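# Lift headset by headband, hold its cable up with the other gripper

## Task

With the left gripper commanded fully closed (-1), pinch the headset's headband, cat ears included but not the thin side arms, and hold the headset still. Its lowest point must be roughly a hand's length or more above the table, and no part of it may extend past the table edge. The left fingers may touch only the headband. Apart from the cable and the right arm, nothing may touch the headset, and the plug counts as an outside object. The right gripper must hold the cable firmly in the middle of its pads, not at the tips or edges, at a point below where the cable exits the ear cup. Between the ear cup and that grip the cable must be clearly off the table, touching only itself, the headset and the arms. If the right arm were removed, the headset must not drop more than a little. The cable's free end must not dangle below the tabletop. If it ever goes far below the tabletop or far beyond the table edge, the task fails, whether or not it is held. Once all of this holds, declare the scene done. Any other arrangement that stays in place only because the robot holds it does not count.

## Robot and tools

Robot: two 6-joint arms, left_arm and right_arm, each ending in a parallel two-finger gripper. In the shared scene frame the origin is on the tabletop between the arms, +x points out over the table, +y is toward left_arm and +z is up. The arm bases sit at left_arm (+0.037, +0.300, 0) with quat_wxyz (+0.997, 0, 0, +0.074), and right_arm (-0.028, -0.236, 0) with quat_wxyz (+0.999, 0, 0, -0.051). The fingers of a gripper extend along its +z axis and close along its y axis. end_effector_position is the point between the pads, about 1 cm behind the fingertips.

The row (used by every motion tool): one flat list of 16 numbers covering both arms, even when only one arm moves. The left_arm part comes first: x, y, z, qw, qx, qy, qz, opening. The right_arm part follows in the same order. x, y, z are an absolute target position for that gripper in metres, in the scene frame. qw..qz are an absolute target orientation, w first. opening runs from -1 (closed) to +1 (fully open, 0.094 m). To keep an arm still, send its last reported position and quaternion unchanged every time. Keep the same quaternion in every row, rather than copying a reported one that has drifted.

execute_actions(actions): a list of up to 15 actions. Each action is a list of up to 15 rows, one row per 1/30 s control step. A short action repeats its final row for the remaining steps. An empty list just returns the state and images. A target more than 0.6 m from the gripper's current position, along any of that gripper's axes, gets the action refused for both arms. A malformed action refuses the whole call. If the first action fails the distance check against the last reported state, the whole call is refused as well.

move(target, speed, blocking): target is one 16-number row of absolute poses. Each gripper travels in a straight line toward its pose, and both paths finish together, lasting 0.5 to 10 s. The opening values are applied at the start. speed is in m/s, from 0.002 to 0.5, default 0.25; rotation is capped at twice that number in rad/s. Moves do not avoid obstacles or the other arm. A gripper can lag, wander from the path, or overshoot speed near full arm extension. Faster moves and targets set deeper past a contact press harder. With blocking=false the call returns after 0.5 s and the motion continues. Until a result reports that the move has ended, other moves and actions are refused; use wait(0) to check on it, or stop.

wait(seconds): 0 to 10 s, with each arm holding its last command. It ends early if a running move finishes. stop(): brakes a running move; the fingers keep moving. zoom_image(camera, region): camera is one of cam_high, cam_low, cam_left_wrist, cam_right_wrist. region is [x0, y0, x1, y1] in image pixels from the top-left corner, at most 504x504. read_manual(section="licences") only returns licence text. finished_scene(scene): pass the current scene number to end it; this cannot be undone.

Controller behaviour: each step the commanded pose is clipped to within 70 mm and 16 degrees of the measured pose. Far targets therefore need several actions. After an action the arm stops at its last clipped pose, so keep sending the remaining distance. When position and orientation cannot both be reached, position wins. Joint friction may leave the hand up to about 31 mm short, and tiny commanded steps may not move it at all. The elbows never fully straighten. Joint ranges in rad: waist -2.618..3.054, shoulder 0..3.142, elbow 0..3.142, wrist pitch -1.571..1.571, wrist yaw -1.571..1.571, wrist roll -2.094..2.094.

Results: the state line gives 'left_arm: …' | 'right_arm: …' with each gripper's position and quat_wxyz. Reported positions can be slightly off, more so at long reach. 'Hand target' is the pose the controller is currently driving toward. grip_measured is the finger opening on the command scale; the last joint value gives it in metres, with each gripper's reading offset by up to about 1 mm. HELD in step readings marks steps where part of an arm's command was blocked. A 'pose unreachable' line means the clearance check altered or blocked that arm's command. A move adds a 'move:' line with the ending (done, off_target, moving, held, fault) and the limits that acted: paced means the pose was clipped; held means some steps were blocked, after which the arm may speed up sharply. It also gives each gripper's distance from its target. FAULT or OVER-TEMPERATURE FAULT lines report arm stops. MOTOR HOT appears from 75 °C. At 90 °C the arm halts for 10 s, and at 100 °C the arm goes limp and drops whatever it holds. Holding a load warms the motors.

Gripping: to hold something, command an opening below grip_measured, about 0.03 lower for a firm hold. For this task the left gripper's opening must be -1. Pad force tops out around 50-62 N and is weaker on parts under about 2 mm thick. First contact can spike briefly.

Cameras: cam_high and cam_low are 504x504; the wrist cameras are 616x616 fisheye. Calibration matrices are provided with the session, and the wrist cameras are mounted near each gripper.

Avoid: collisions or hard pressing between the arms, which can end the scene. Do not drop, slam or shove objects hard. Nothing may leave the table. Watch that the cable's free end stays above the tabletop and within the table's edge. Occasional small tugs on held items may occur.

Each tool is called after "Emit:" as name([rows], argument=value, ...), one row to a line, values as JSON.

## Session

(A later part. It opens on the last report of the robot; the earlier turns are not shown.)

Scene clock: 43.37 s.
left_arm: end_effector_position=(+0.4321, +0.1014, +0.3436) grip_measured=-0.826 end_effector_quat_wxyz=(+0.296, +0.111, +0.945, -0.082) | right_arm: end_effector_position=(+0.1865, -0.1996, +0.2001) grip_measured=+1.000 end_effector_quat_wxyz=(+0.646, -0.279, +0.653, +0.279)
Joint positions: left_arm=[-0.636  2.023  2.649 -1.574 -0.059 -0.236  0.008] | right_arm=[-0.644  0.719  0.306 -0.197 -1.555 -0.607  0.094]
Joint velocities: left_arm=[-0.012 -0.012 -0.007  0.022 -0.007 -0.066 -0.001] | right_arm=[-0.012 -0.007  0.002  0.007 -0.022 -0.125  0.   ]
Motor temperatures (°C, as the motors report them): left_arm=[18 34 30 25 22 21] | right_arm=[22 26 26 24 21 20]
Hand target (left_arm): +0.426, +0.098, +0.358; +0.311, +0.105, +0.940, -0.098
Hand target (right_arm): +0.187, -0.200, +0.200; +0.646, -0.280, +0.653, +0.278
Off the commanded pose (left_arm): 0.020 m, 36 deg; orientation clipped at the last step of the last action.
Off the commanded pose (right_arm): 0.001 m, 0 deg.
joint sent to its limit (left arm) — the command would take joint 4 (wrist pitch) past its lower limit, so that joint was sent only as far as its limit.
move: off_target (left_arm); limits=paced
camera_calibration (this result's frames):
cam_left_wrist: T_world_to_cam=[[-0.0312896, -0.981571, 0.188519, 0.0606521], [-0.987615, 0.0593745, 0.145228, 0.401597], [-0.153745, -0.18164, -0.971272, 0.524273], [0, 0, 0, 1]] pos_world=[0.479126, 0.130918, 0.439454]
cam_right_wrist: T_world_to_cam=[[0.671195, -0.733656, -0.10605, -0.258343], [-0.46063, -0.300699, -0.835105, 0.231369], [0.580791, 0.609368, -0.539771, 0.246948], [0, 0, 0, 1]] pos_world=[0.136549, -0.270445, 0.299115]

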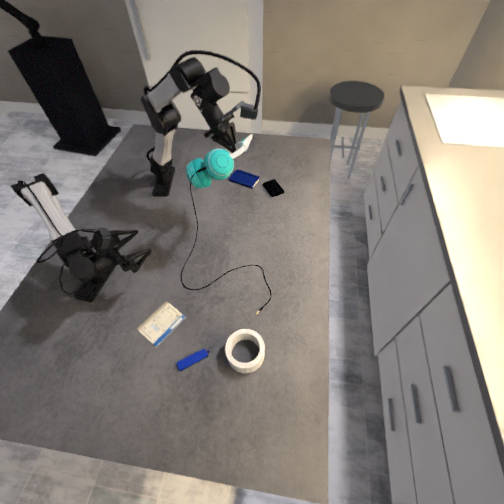

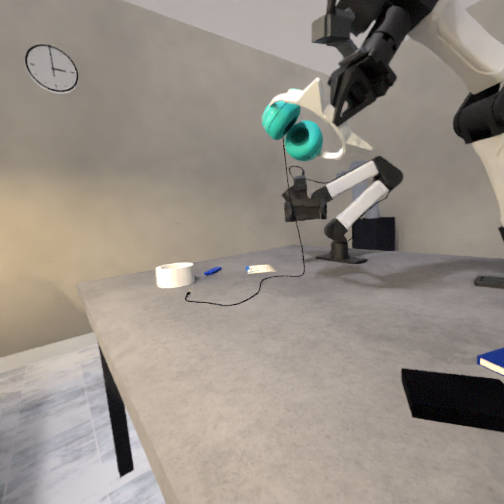

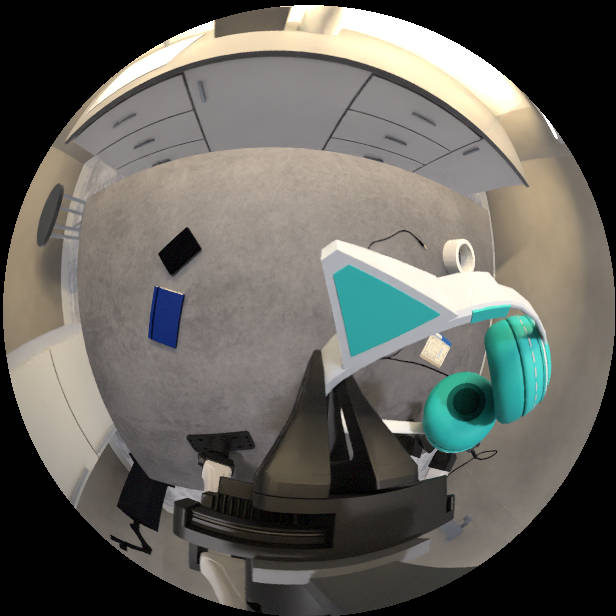

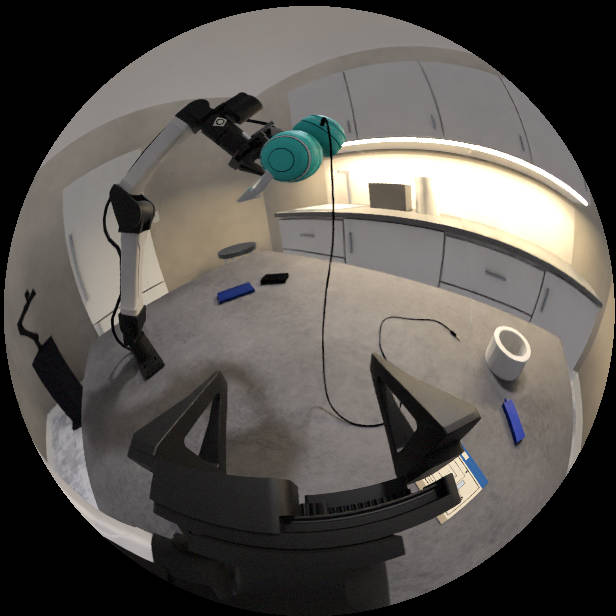

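Emit:
move(target=[0.4321, 0.1014, 0.3436, 0.296, 0.111, 0.945, -0.082, -1, 0.345, -0.148, 0.22, 0.646, -0.28, 0.653, 0.278, 1], speed=0.15)

Scene clock: 55.27 s.
left_arm: end_effector_position=(+0.4332, +0.1039, +0.3438) grip_measured=-0.826 end_effector_quat_wxyz=(+0.299, +0.115, +0.944, -0.073) | right_arm: end_effector_position=(+0.3398, -0.1512, +0.2079) grip_measured=+1.000 end_effector_quat_wxyz=(+0.633, -0.272, +0.667, +0.284)
Joint positions: left_arm=[-0.636  2.023  2.649 -1.574 -0.075 -0.223  0.008] | right_arm=[-0.057  1.416  0.514  0.836 -0.967 -0.021  0.094]
Joint velocities: left_arm=[-0.027 -0.007 -0.007 -0.022 -0.037 -0.007 -0.001] | right_arm=[-0.012 -0.002 -0.022  0.007  0.022  0.095  0.   ]
Motor temperatures (°C, as the motors report them): left_arm=[19 35 30 26 22 21] | right_arm=[22 25 26 24 21 20]
Hand target (left_arm): +0.432, +0.101, +0.344; +0.296, +0.111, +0.945, -0.082
Hand target (right_arm): +0.346, -0.149, +0.219; +0.646, -0.280, +0.654, +0.278
Off the commanded pose (left_arm): 0.003 m, 1 deg.
Off the commanded pose (right_arm): 0.014 m, 2 deg.
move: off_target (right_arm)
camera_calibration (this result's frames):
cam_left_wrist: T_world_to_cam=[[-0.0335903, -0.984756, 0.17067, 0.0704979], [-0.988784, 0.0576086, 0.137792, 0.405832], [-0.145523, -0.164127, -0.975646, 0.521156], [0, 0, 0, 1]] pos_world=[0.479489, 0.131579, 0.440511]
cam_right_wrist: T_world_to_cam=[[0.664028, -0.7356, -0.134014, -0.31694], [-0.495815, -0.299037, -0.815319, 0.331163], [0.559673, 0.607841, -0.56329, 0.144527], [0, 0, 0, 1]] pos_world=[0.293765, -0.22196, 0.308939]

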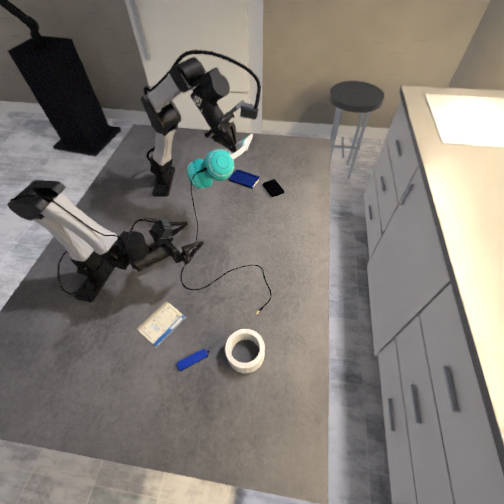

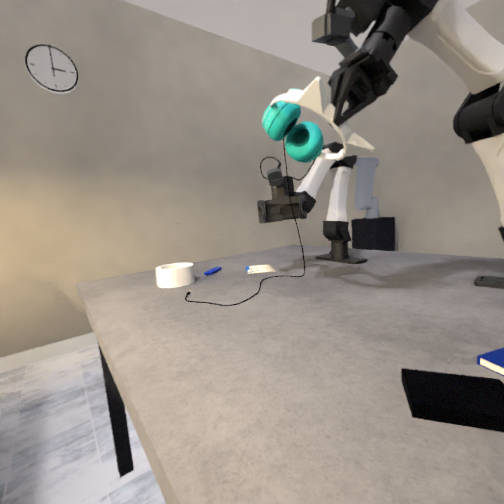

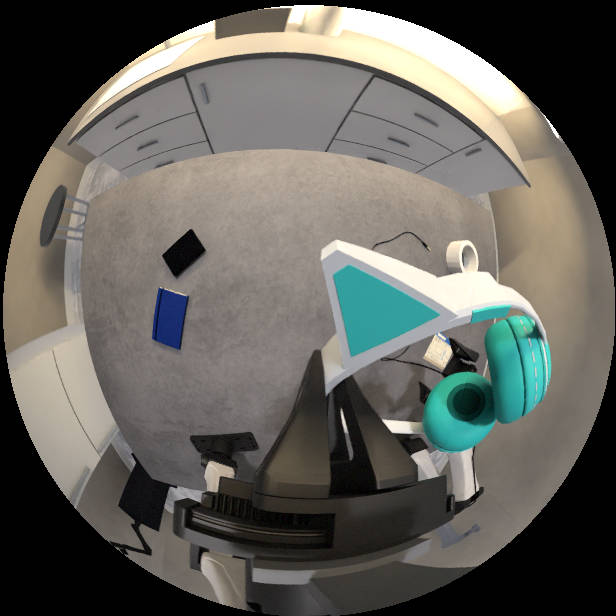

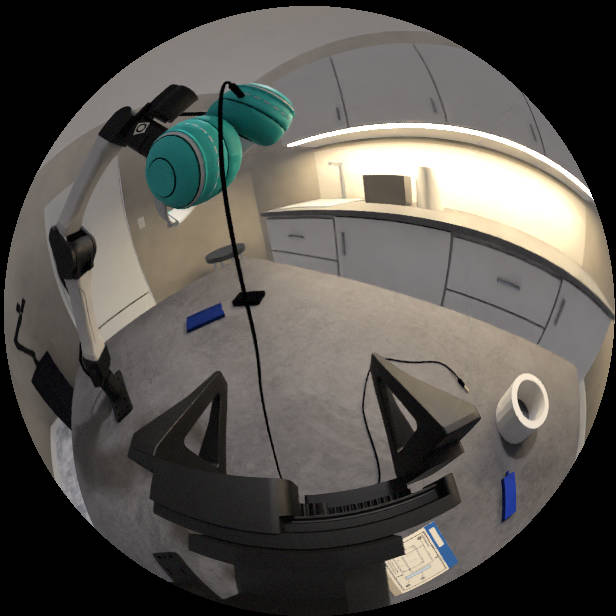

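Cable is between the fingers. Close.

Emit:
move(target=[0.4321, 0.1014, 0.3436, 0.296, 0.111, 0.945, -0.082, -1, 0.345, -0.148, 0.22, 0.646, -0.28, 0.653, 0.278, -1])

Scene clock: 58.20 s.
left_arm: end_effector_position=(+0.4338, +0.1050, +0.3439) grip_measured=-0.826 end_effector_quat_wxyz=(+0.301, +0.117, +0.944, -0.069) | right_arm: end_effector_position=(+0.3400, -0.1500, +0.2085) grip_measured=-0.985 end_effector_quat_wxyz=(+0.634, -0.272, +0.666, +0.284)
Joint positions: left_arm=[-0.636  2.023  2.649 -1.574 -0.082 -0.216  0.008] | right_arm=[-0.052  1.416  0.514  0.84  -0.963 -0.018  0.001]
Joint velocities: left_arm=[ 0.002  0.012  0.012 -0.022 -0.022  0.037  0.   ] | right_arm=[-0.012 -0.002 -0.017  0.022  0.022 -0.007 -0.   ]
Motor temperatures (°C, as the motors report them): left_arm=[18 35 30 27 22 21] | right_arm=[22 25 27 25 21 20]
Hand target (left_arm): +0.432, +0.101, +0.344; +0.296, +0.111, +0.945, -0.082
Hand target (right_arm): +0.344, -0.148, +0.220; +0.646, -0.280, +0.653, +0.278
Off the commanded pose (left_arm): 0.004 m, 2 deg.
Off the commanded pose (right_arm): 0.013 m, 2 deg.
move: off_target (right_arm)
camera_calibration (this result's frames):
cam_left_wrist: T_world_to_cam=[[-0.0360346, -0.986299, 0.160985, 0.0762196], [-0.989291, 0.0580048, 0.133934, 0.407812], [-0.141436, -0.154435, -0.977827, 0.519472], [0, 0, 0, 1]] pos_world=[0.479664, 0.131745, 0.441064]
cam_right_wrist: T_world_to_cam=[[0.664483, -0.735274, -0.133543, -0.31631], [-0.494264, -0.298382, -0.8165, 0.33192], [0.560505, 0.608556, -0.561689, 0.143552], [0, 0, 0, 1]] pos_world=[0.293777, -0.220895, 0.309403]

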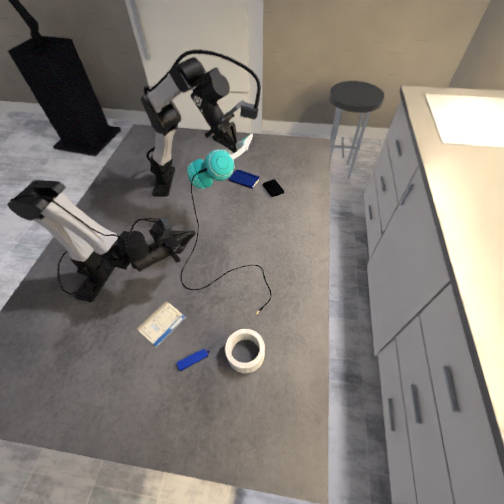

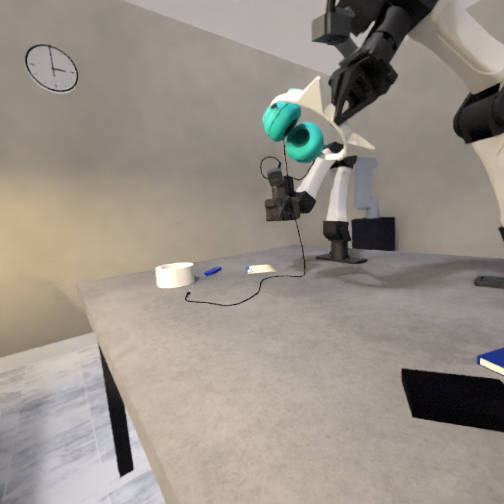

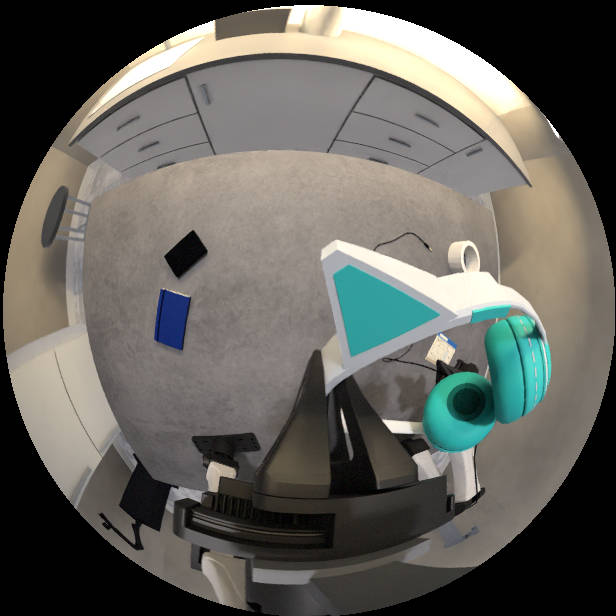

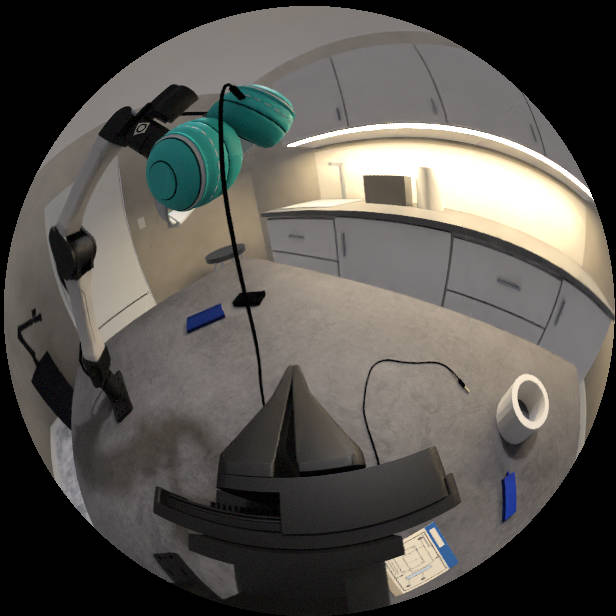

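Emit:
move(target=[0.4321, 0.1014, 0.3436, 0.296, 0.111, 0.945, -0.082, -1, 0.34, -0.15, 0.21, 0.646, -0.28, 0.653, 0.278, 1])

Emit:
move(target=[0.4321, 0.1014, 0.3436, 0.296, 0.111, 0.945, -0.082, -1, 0.362, -0.112, 0.215, 0.646, -0.28, 0.653, 0.278, 1], speed=0.1)

Scene clock: 64.17 s.
left_arm: end_effector_position=(+0.4343, +0.1061, +0.3440) grip_measured=-0.826 end_effector_quat_wxyz=(+0.302, +0.119, +0.944, -0.065) | right_arm: end_effector_position=(+0.3411, -0.1502, +0.2141) grip_measured=+1.000 end_effector_quat_wxyz=(+0.646, -0.280, +0.655, +0.276)
Joint positions: left_arm=[-0.636  2.023  2.649 -1.574 -0.089 -0.209  0.008] | right_arm=[-0.052  1.423  0.514  0.886 -0.962 -0.018  0.094]
Joint velocities: left_arm=[ 0.002 -0.017 -0.017  0.022 -0.066  0.022  0.   ] | right_arm=[-0.007  0.046 -0.002 -0.066  0.022 -0.007  0.   ]
Motor temperatures (°C, as the motors report them): left_arm=[18 35 30 27 22 21] | right_arm=[22 26 27 26 21 20]
Hand target (left_arm): +0.432, +0.101, +0.344; +0.296, +0.111, +0.945, -0.082
Hand target (right_arm): +0.340, -0.150, +0.210; +0.646, -0.280, +0.653, +0.278
Off the commanded pose (left_arm): 0.005 m, 2 deg.
Off the commanded pose (right_arm): 0.004 m, 0 deg.
move: done
camera_calibration (this result's frames):
cam_left_wrist: T_world_to_cam=[[-0.0381894, -0.987607, 0.152228, 0.0813623], [-0.989726, 0.0583877, 0.130509, 0.409561], [-0.13778, -0.14568, -0.979691, 0.517911], [0, 0, 0, 1]] pos_world=[0.479818, 0.13189, 0.441556]
cam_right_wrist: T_world_to_cam=[[0.66876, -0.736239, -0.1035, -0.324478], [-0.462664, -0.303143, -0.833094, 0.328981], [0.581981, 0.605026, -0.543361, 0.134404], [0, 0, 0, 1]] pos_world=[0.290984, -0.220483, 0.313519]

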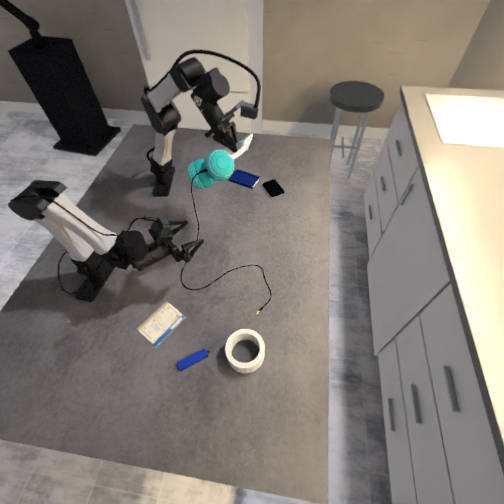

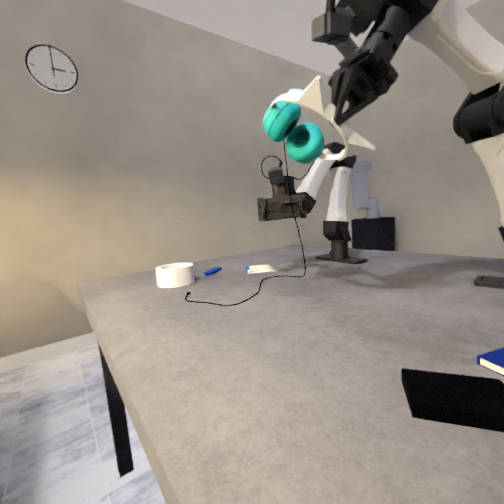

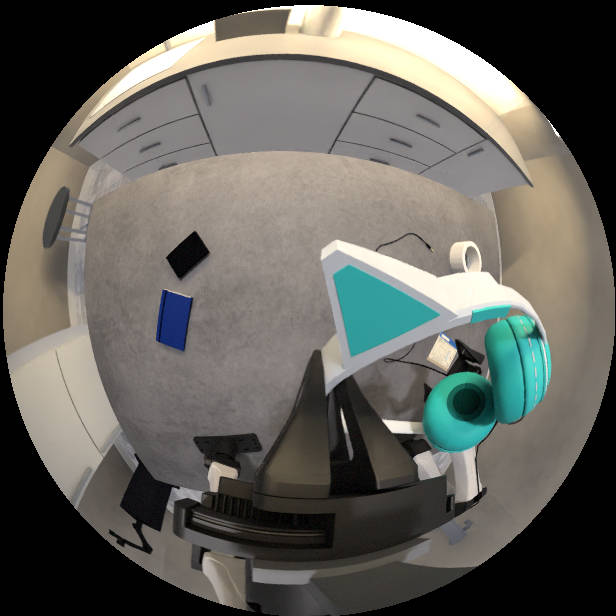

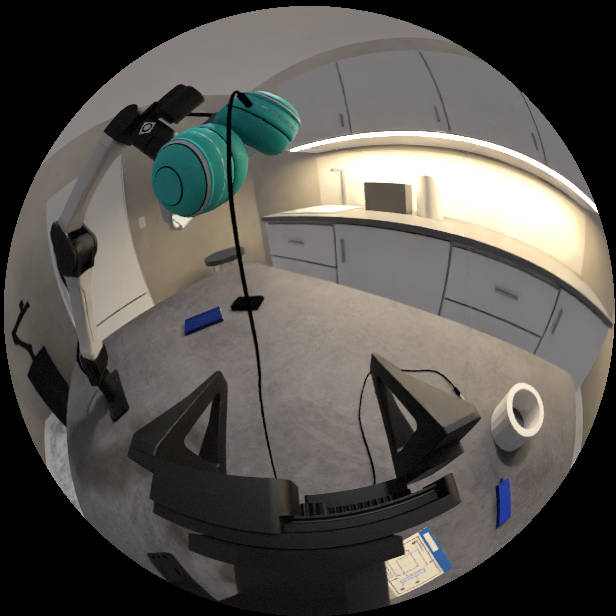

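Scene clock: 65.07 s.
left_arm: end_effector_position=(+0.4346, +0.1068, +0.3440) grip_measured=-0.826 end_effector_quat_wxyz=(+0.303, +0.120, +0.943, -0.062) | right_arm: end_effector_position=(+0.3559, -0.1141, +0.2042) grip_measured=+1.000 end_effector_quat_wxyz=(+0.634, -0.276, +0.665, +0.282)
Joint positions: left_arm=[-0.636  2.023  2.649 -1.574 -0.094 -0.206  0.008] | right_arm=[ 0.09   1.488  0.55   0.884 -0.823 -0.014  0.094]
Joint velocities: left_arm=[-0.017 -0.002  0.002 -0.022 -0.022  0.051  0.   ] | right_arm=[-0.012 -0.002 -0.007  0.066 -0.007 -0.037  0.   ]
Motor temperatures (°C, as the motors report them): left_arm=[18 35 30 27 22 21] | right_arm=[22 26 27 26 21 20]
Hand target (left_arm): +0.432, +0.101, +0.344; +0.296, +0.111, +0.945, -0.082
Hand target (right_arm): +0.362, -0.112, +0.215; +0.646, -0.280, +0.653, +0.278
Off the commanded pose (left_arm): 0.006 m, 3 deg.
Off the commanded pose (right_arm): 0.013 m, 2 deg.
move: off_target (left_arm, right_arm)
camera_calibration (this result's frames):
cam_left_wrist: T_world_to_cam=[[-0.0383399, -0.98836, 0.14722, 0.0839375], [-0.99004, 0.0575438, 0.128488, 0.410761], [-0.135464, -0.140828, -0.980723, 0.516948], [0, 0, 0, 1]] pos_world=[0.479916, 0.132124, 0.441848]
cam_right_wrist: T_world_to_cam=[[0.667387, -0.733951, -0.126134, -0.303501], [-0.489536, -0.304732, -0.817002, 0.344673], [0.561203, 0.607004, -0.56267, 0.110112], [0, 0, 0, 1]] pos_world=[0.309487, -0.18456, 0.305274]

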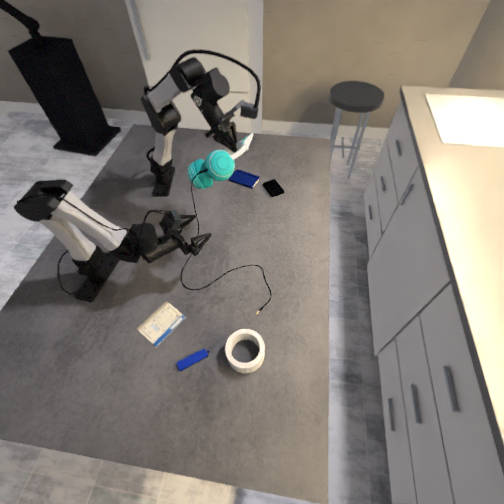

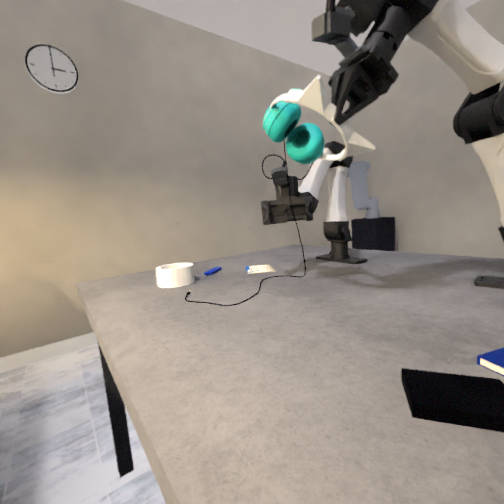

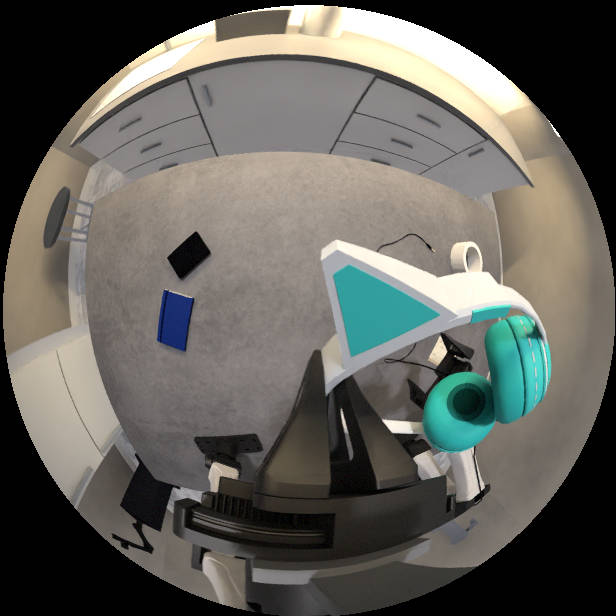

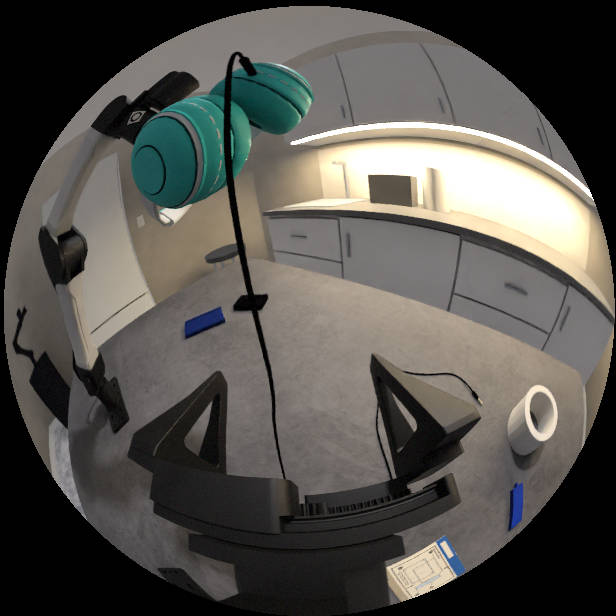

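Emit:
move(target=[0.4321, 0.1014, 0.3436, 0.296, 0.111, 0.945, -0.082, -1, 0.362, -0.112, 0.215, 0.646, -0.28, 0.653, 0.278, -1])

Scene clock: 67.87 s.
left_arm: end_effector_position=(+0.4347, +0.1070, +0.3440) grip_measured=-0.826 end_effector_quat_wxyz=(+0.303, +0.120, +0.943, -0.062) | right_arm: end_effector_position=(+0.3563, -0.1144, +0.2040) grip_measured=-0.970 end_effector_quat_wxyz=(+0.634, -0.275, +0.666, +0.281)
Joint positions: left_arm=[-0.636  2.023  2.649 -1.574 -0.095 -0.205  0.008] | right_arm=[ 0.09   1.488  0.55   0.883 -0.821 -0.014  0.001]
Joint velocities: left_arm=[ 0.007  0.007 -0.002  0.051 -0.037 -0.051  0.   ] | right_arm=[ 0.002 -0.012  0.002  0.007  0.022  0.007 -0.001]
Motor temperatures (°C, as the motors report them): left_arm=[18 35 30 27 22 21] | right_arm=[22 26 27 26 21 20]
Hand target (left_arm): +0.432, +0.101, +0.344; +0.296, +0.111, +0.945, -0.082
Hand target (right_arm): +0.361, -0.112, +0.215; +0.646, -0.280, +0.653, +0.278
Off the commanded pose (left_arm): 0.006 m, 3 deg.
Off the commanded pose (right_arm): 0.013 m, 2 deg.
move: off_target (left_arm, right_arm)
camera_calibration (this result's frames):
cam_left_wrist: T_world_to_cam=[[-0.0383752, -0.988545, 0.145967, 0.0845806], [-0.990118, 0.0573342, 0.127984, 0.41106], [-0.134887, -0.139613, -0.980976, 0.516705], [0, 0, 0, 1]] pos_world=[0.47994, 0.132183, 0.441921]
cam_right_wrist: T_world_to_cam=[[0.665331, -0.735745, -0.126544, -0.303359], [-0.490972, -0.303536, -0.816586, 0.345165], [0.562389, 0.60543, -0.563182, 0.109532], [0, 0, 0, 1]] pos_world=[0.309701, -0.184739, 0.305155]

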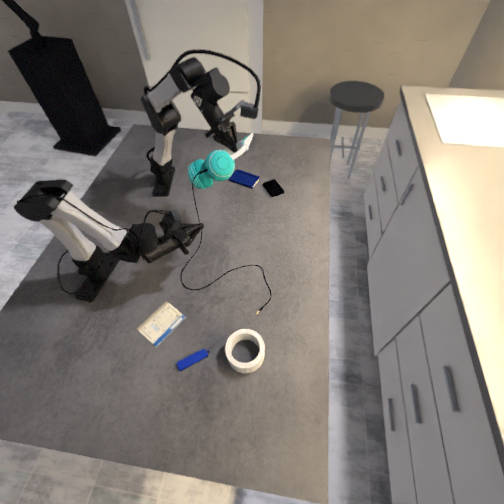

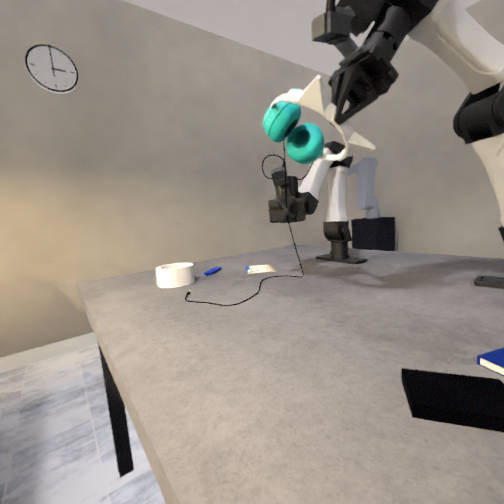

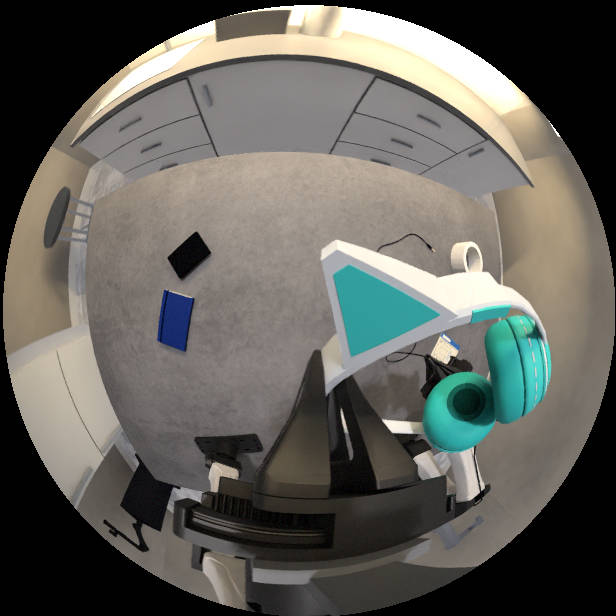

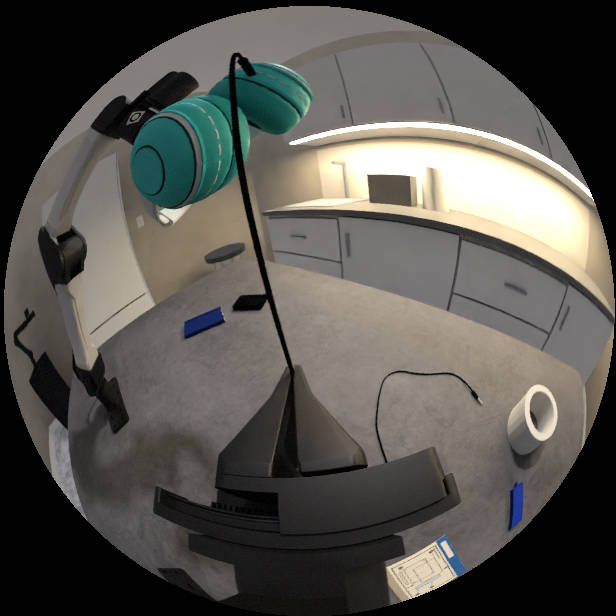

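Emit:
move(target=[0.4321, 0.1014, 0.3436, 0.296, 0.111, 0.945, -0.082, -1, 0.356, -0.114, 0.205, 0.646, -0.28, 0.653, 0.278, 1])

Emit:
move(target=[0.4321, 0.1014, 0.3436, 0.296, 0.111, 0.945, -0.082, -1, 0.382, -0.083, 0.215, 0.646, -0.28, 0.653, 0.278, 1], speed=0.1)

Emit:
move(target=[0.4321, 0.1014, 0.3436, 0.296, 0.111, 0.945, -0.082, -1, 0.382, -0.083, 0.215, 0.646, -0.28, 0.653, 0.278, -1])

Scene clock: 74.37 s.
left_arm: end_effector_position=(+0.4347, +0.1069, +0.3440) grip_measured=-0.826 end_effector_quat_wxyz=(+0.303, +0.120, +0.943, -0.062) | right_arm: end_effector_position=(+0.3576, -0.1144, +0.2079) grip_measured=+1.000 end_effector_quat_wxyz=(+0.644, -0.279, +0.656, +0.277)
Joint positions: left_arm=[-0.636  2.023  2.649 -1.574 -0.095 -0.205  0.008] | right_arm=[ 0.09   1.5    0.55   0.925 -0.821 -0.014  0.094]
Joint velocities: left_arm=[ 0.007 -0.007 -0.017  0.007 -0.022 -0.007  0.001] | right_arm=[-0.022  0.002 -0.012  0.022 -0.066 -0.11   0.   ]
Motor temperatures (°C, as the motors report them): left_arm=[18 34 30 27 22 21] | right_arm=[22 26 28 27 21 20]
Hand target (left_arm): +0.432, +0.101, +0.344; +0.296, +0.111, +0.945, -0.082
Hand target (right_arm): +0.356, -0.114, +0.205; +0.646, -0.280, +0.654, +0.278
Off the commanded pose (left_arm): 0.006 m, 3 deg.
Off the commanded pose (right_arm): 0.003 m, 0 deg.
move: off_target (left_arm)
camera_calibration (this result's frames):
cam_left_wrist: T_world_to_cam=[[-0.0385739, -0.988496, 0.146243, 0.0845079], [-0.990086, 0.0575895, 0.128113, 0.410951], [-0.135061, -0.139851, -0.980918, 0.51677], [0, 0, 0, 1]] pos_world=[0.479932, 0.13214, 0.441902]
cam_right_wrist: T_world_to_cam=[[0.668878, -0.735788, -0.105917, -0.309359], [-0.46583, -0.303836, -0.831075, 0.342973], [0.579314, 0.605228, -0.545981, 0.10129], [0, 0, 0, 1]] pos_world=[0.308012, -0.184719, 0.307573]

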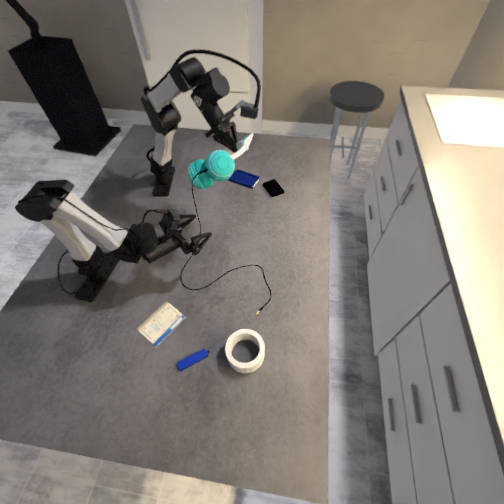

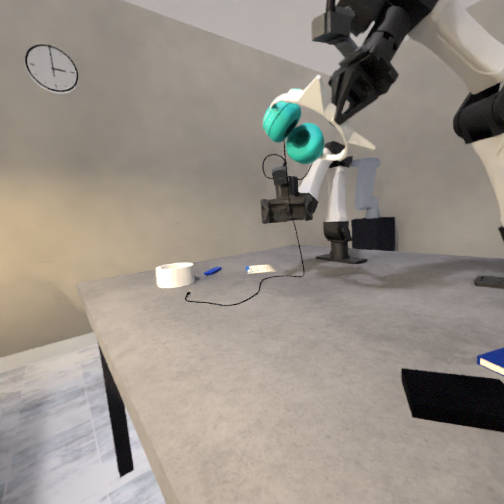

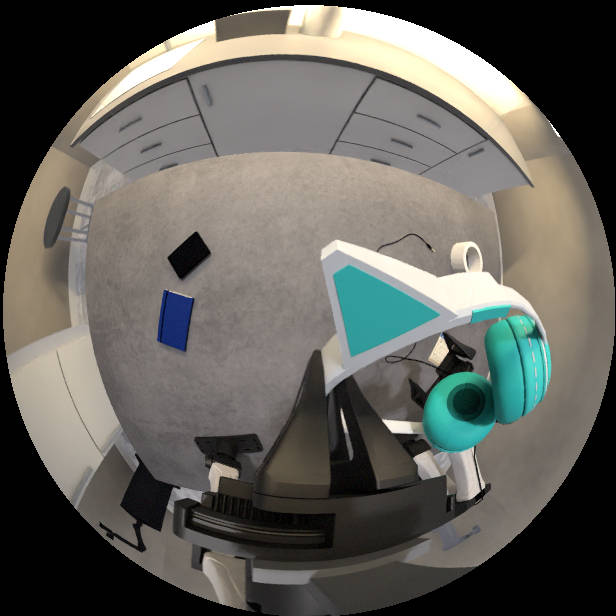

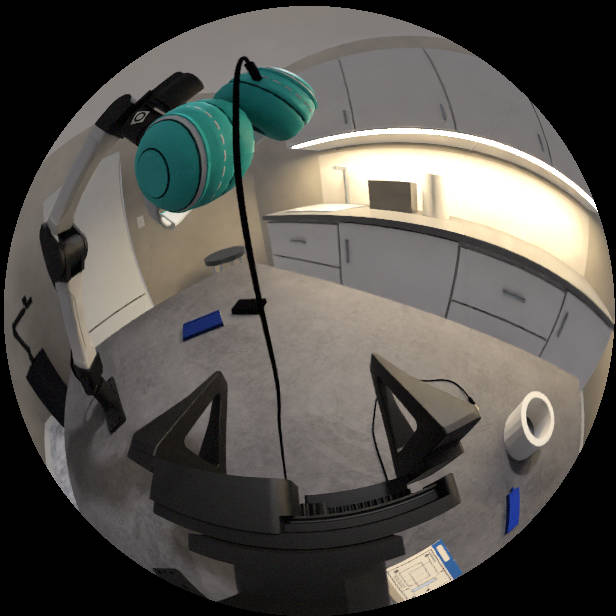

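Scene clock: 75.23 s.
left_arm: end_effector_position=(+0.4347, +0.1069, +0.3440) grip_measured=-0.826 end_effector_quat_wxyz=(+0.303, +0.120, +0.943, -0.062) | right_arm: end_effector_position=(+0.3765, -0.0857, +0.2077) grip_measured=+1.000 end_effector_quat_wxyz=(+0.640, -0.280, +0.659, +0.279)
Joint positions: left_arm=[-0.636  2.023  2.649 -1.574 -0.094 -0.206  0.008] | right_arm=[ 0.19   1.573  0.63   0.909 -0.724 -0.012  0.094]
Joint velocities: left_arm=[-0.012  0.012  0.002 -0.007 -0.022  0.022 -0.   ] | right_arm=[-0.002  0.007  0.002  0.022  0.022 -0.022  0.   ]
Motor temperatures (°C, as the motors report them): left_arm=[18 34 30 27 22 21] | right_arm=[22 26 28 27 21 20]
Hand target (left_arm): +0.432, +0.101, +0.344; +0.296, +0.111, +0.945, -0.082
Hand target (right_arm): +0.382, -0.083, +0.215; +0.646, -0.280, +0.653, +0.278
Off the commanded pose (left_arm): 0.006 m, 3 deg.
Off the commanded pose (right_arm): 0.010 m, 1 deg.
move: off_target (left_arm)
camera_calibration (this result's frames):
cam_left_wrist: T_world_to_cam=[[-0.0381414, -0.988409, 0.146944, 0.0840103], [-0.990072, 0.0572884, 0.12836, 0.410869], [-0.13529, -0.140589, -0.980781, 0.516884], [0, 0, 0, 1]] pos_world=[0.479923, 0.132167, 0.441866]
cam_right_wrist: T_world_to_cam=[[0.669989, -0.733944, -0.111539, -0.299892], [-0.473524, -0.306789, -0.825624, 0.361858], [0.571743, 0.605975, -0.553085, 0.0772902], [0, 0, 0, 1]] pos_world=[0.328083, -0.155926, 0.308057]

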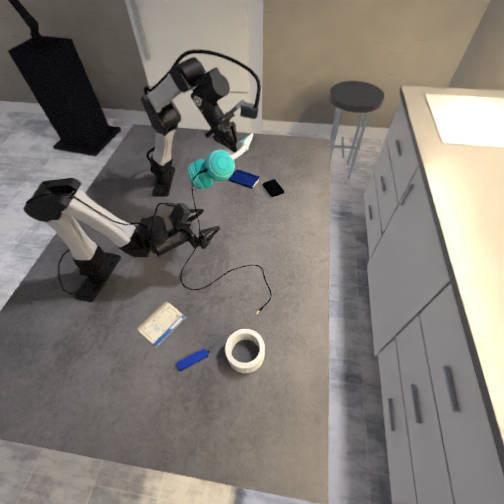

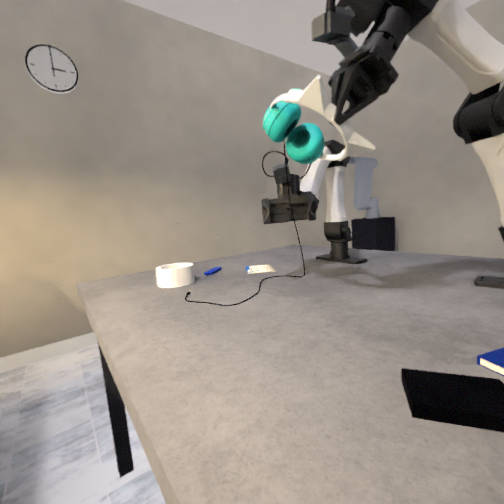

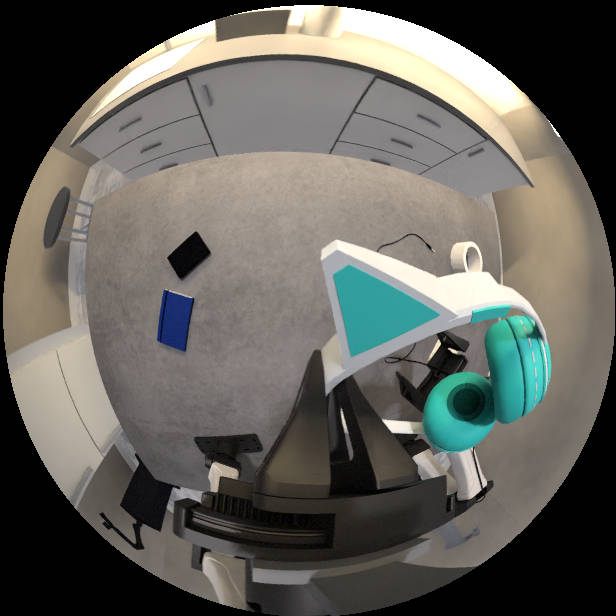

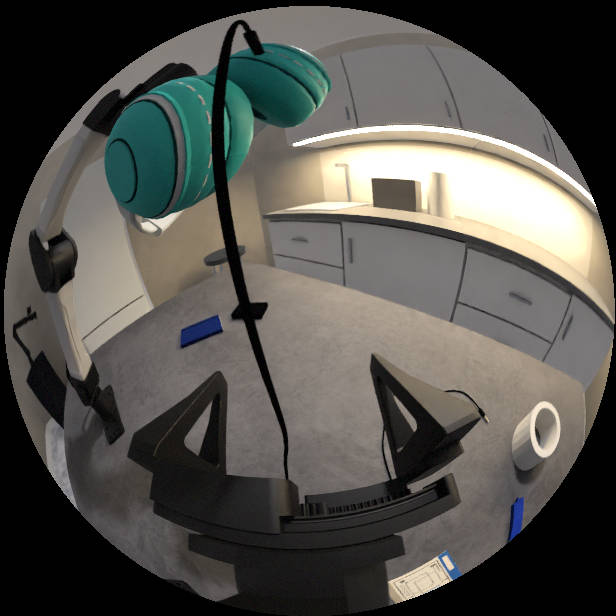

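Scene clock: 75.93 s.
left_arm: end_effector_position=(+0.4347, +0.1069, +0.3440) grip_measured=-0.826 end_effector_quat_wxyz=(+0.303, +0.120, +0.943, -0.062) | right_arm: end_effector_position=(+0.3767, -0.0860, +0.2073) grip_measured=-0.985 end_effector_quat_wxyz=(+0.640, -0.279, +0.660, +0.278)
Joint positions: left_arm=[-0.636  2.023  2.649 -1.574 -0.095 -0.205  0.008] | right_arm=[ 0.19   1.573  0.63   0.907 -0.722 -0.012  0.001]
Joint velocities: left_arm=[-0.017 -0.017 -0.007 -0.007  0.037 -0.007 -0.001] | right_arm=[-0.012  0.002 -0.012 -0.081 -0.007 -0.007 -0.   ]
Motor temperatures (°C, as the motors report them): left_arm=[18 34 30 27 22 21] | right_arm=[22 26 28 27 21 20]
Hand target (left_arm): +0.432, +0.101, +0.344; +0.296, +0.111, +0.945, -0.082
Hand target (right_arm): +0.382, -0.083, +0.215; +0.646, -0.280, +0.653, +0.278
Off the commanded pose (left_arm): 0.006 m, 3 deg.
Off the commanded pose (right_arm): 0.010 m, 1 deg.
move: off_target (left_arm)
camera_calibration (this result's frames):
cam_left_wrist: T_world_to_cam=[[-0.0385739, -0.988496, 0.146243, 0.0845079], [-0.990086, 0.0575895, 0.128113, 0.410951], [-0.135061, -0.139851, -0.980918, 0.51677], [0, 0, 0, 1]] pos_world=[0.479932, 0.13214, 0.441902]
cam_right_wrist: T_world_to_cam=[[0.668096, -0.735502, -0.112625, -0.299514], [-0.475787, -0.305906, -0.82465, 0.362303], [0.572079, 0.604531, -0.554317, 0.0770854], [0, 0, 0, 1]] pos_world=[0.328384, -0.156062, 0.30777]

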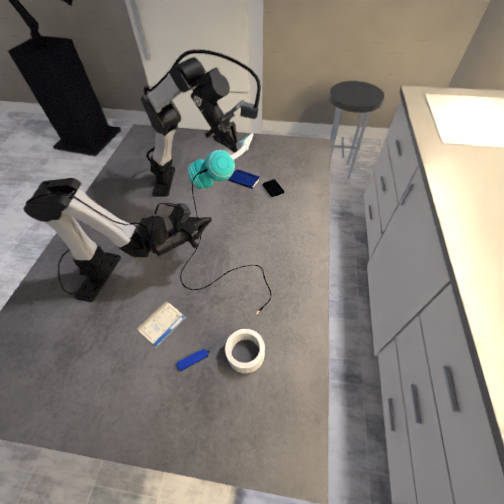

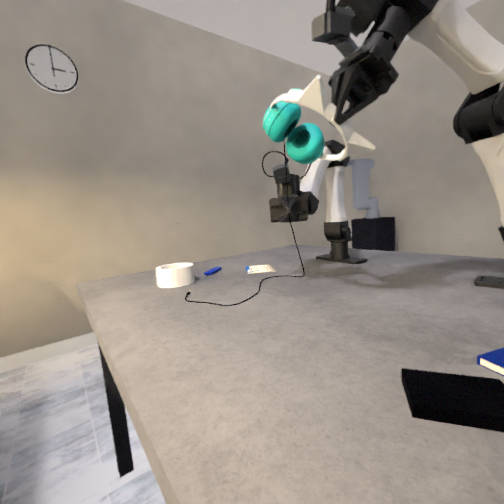

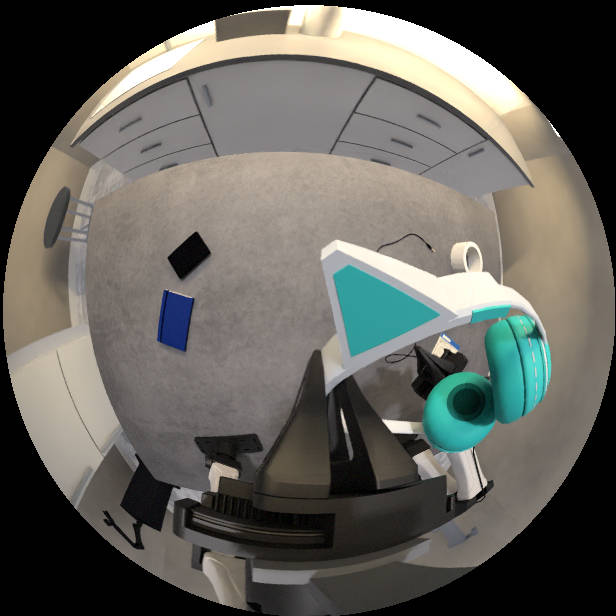

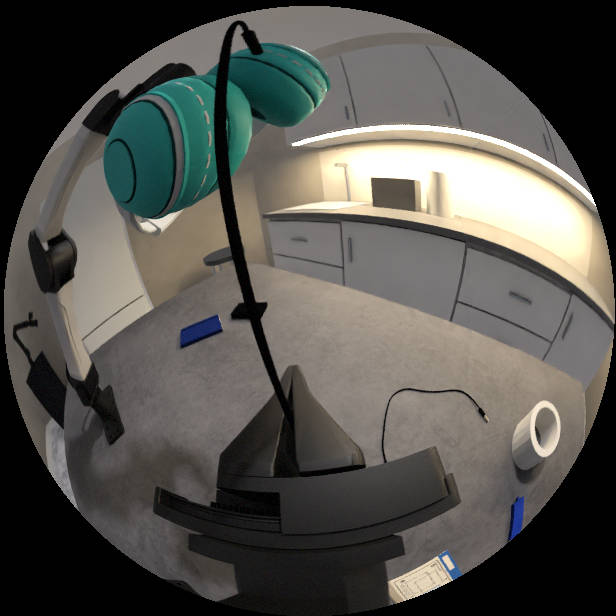

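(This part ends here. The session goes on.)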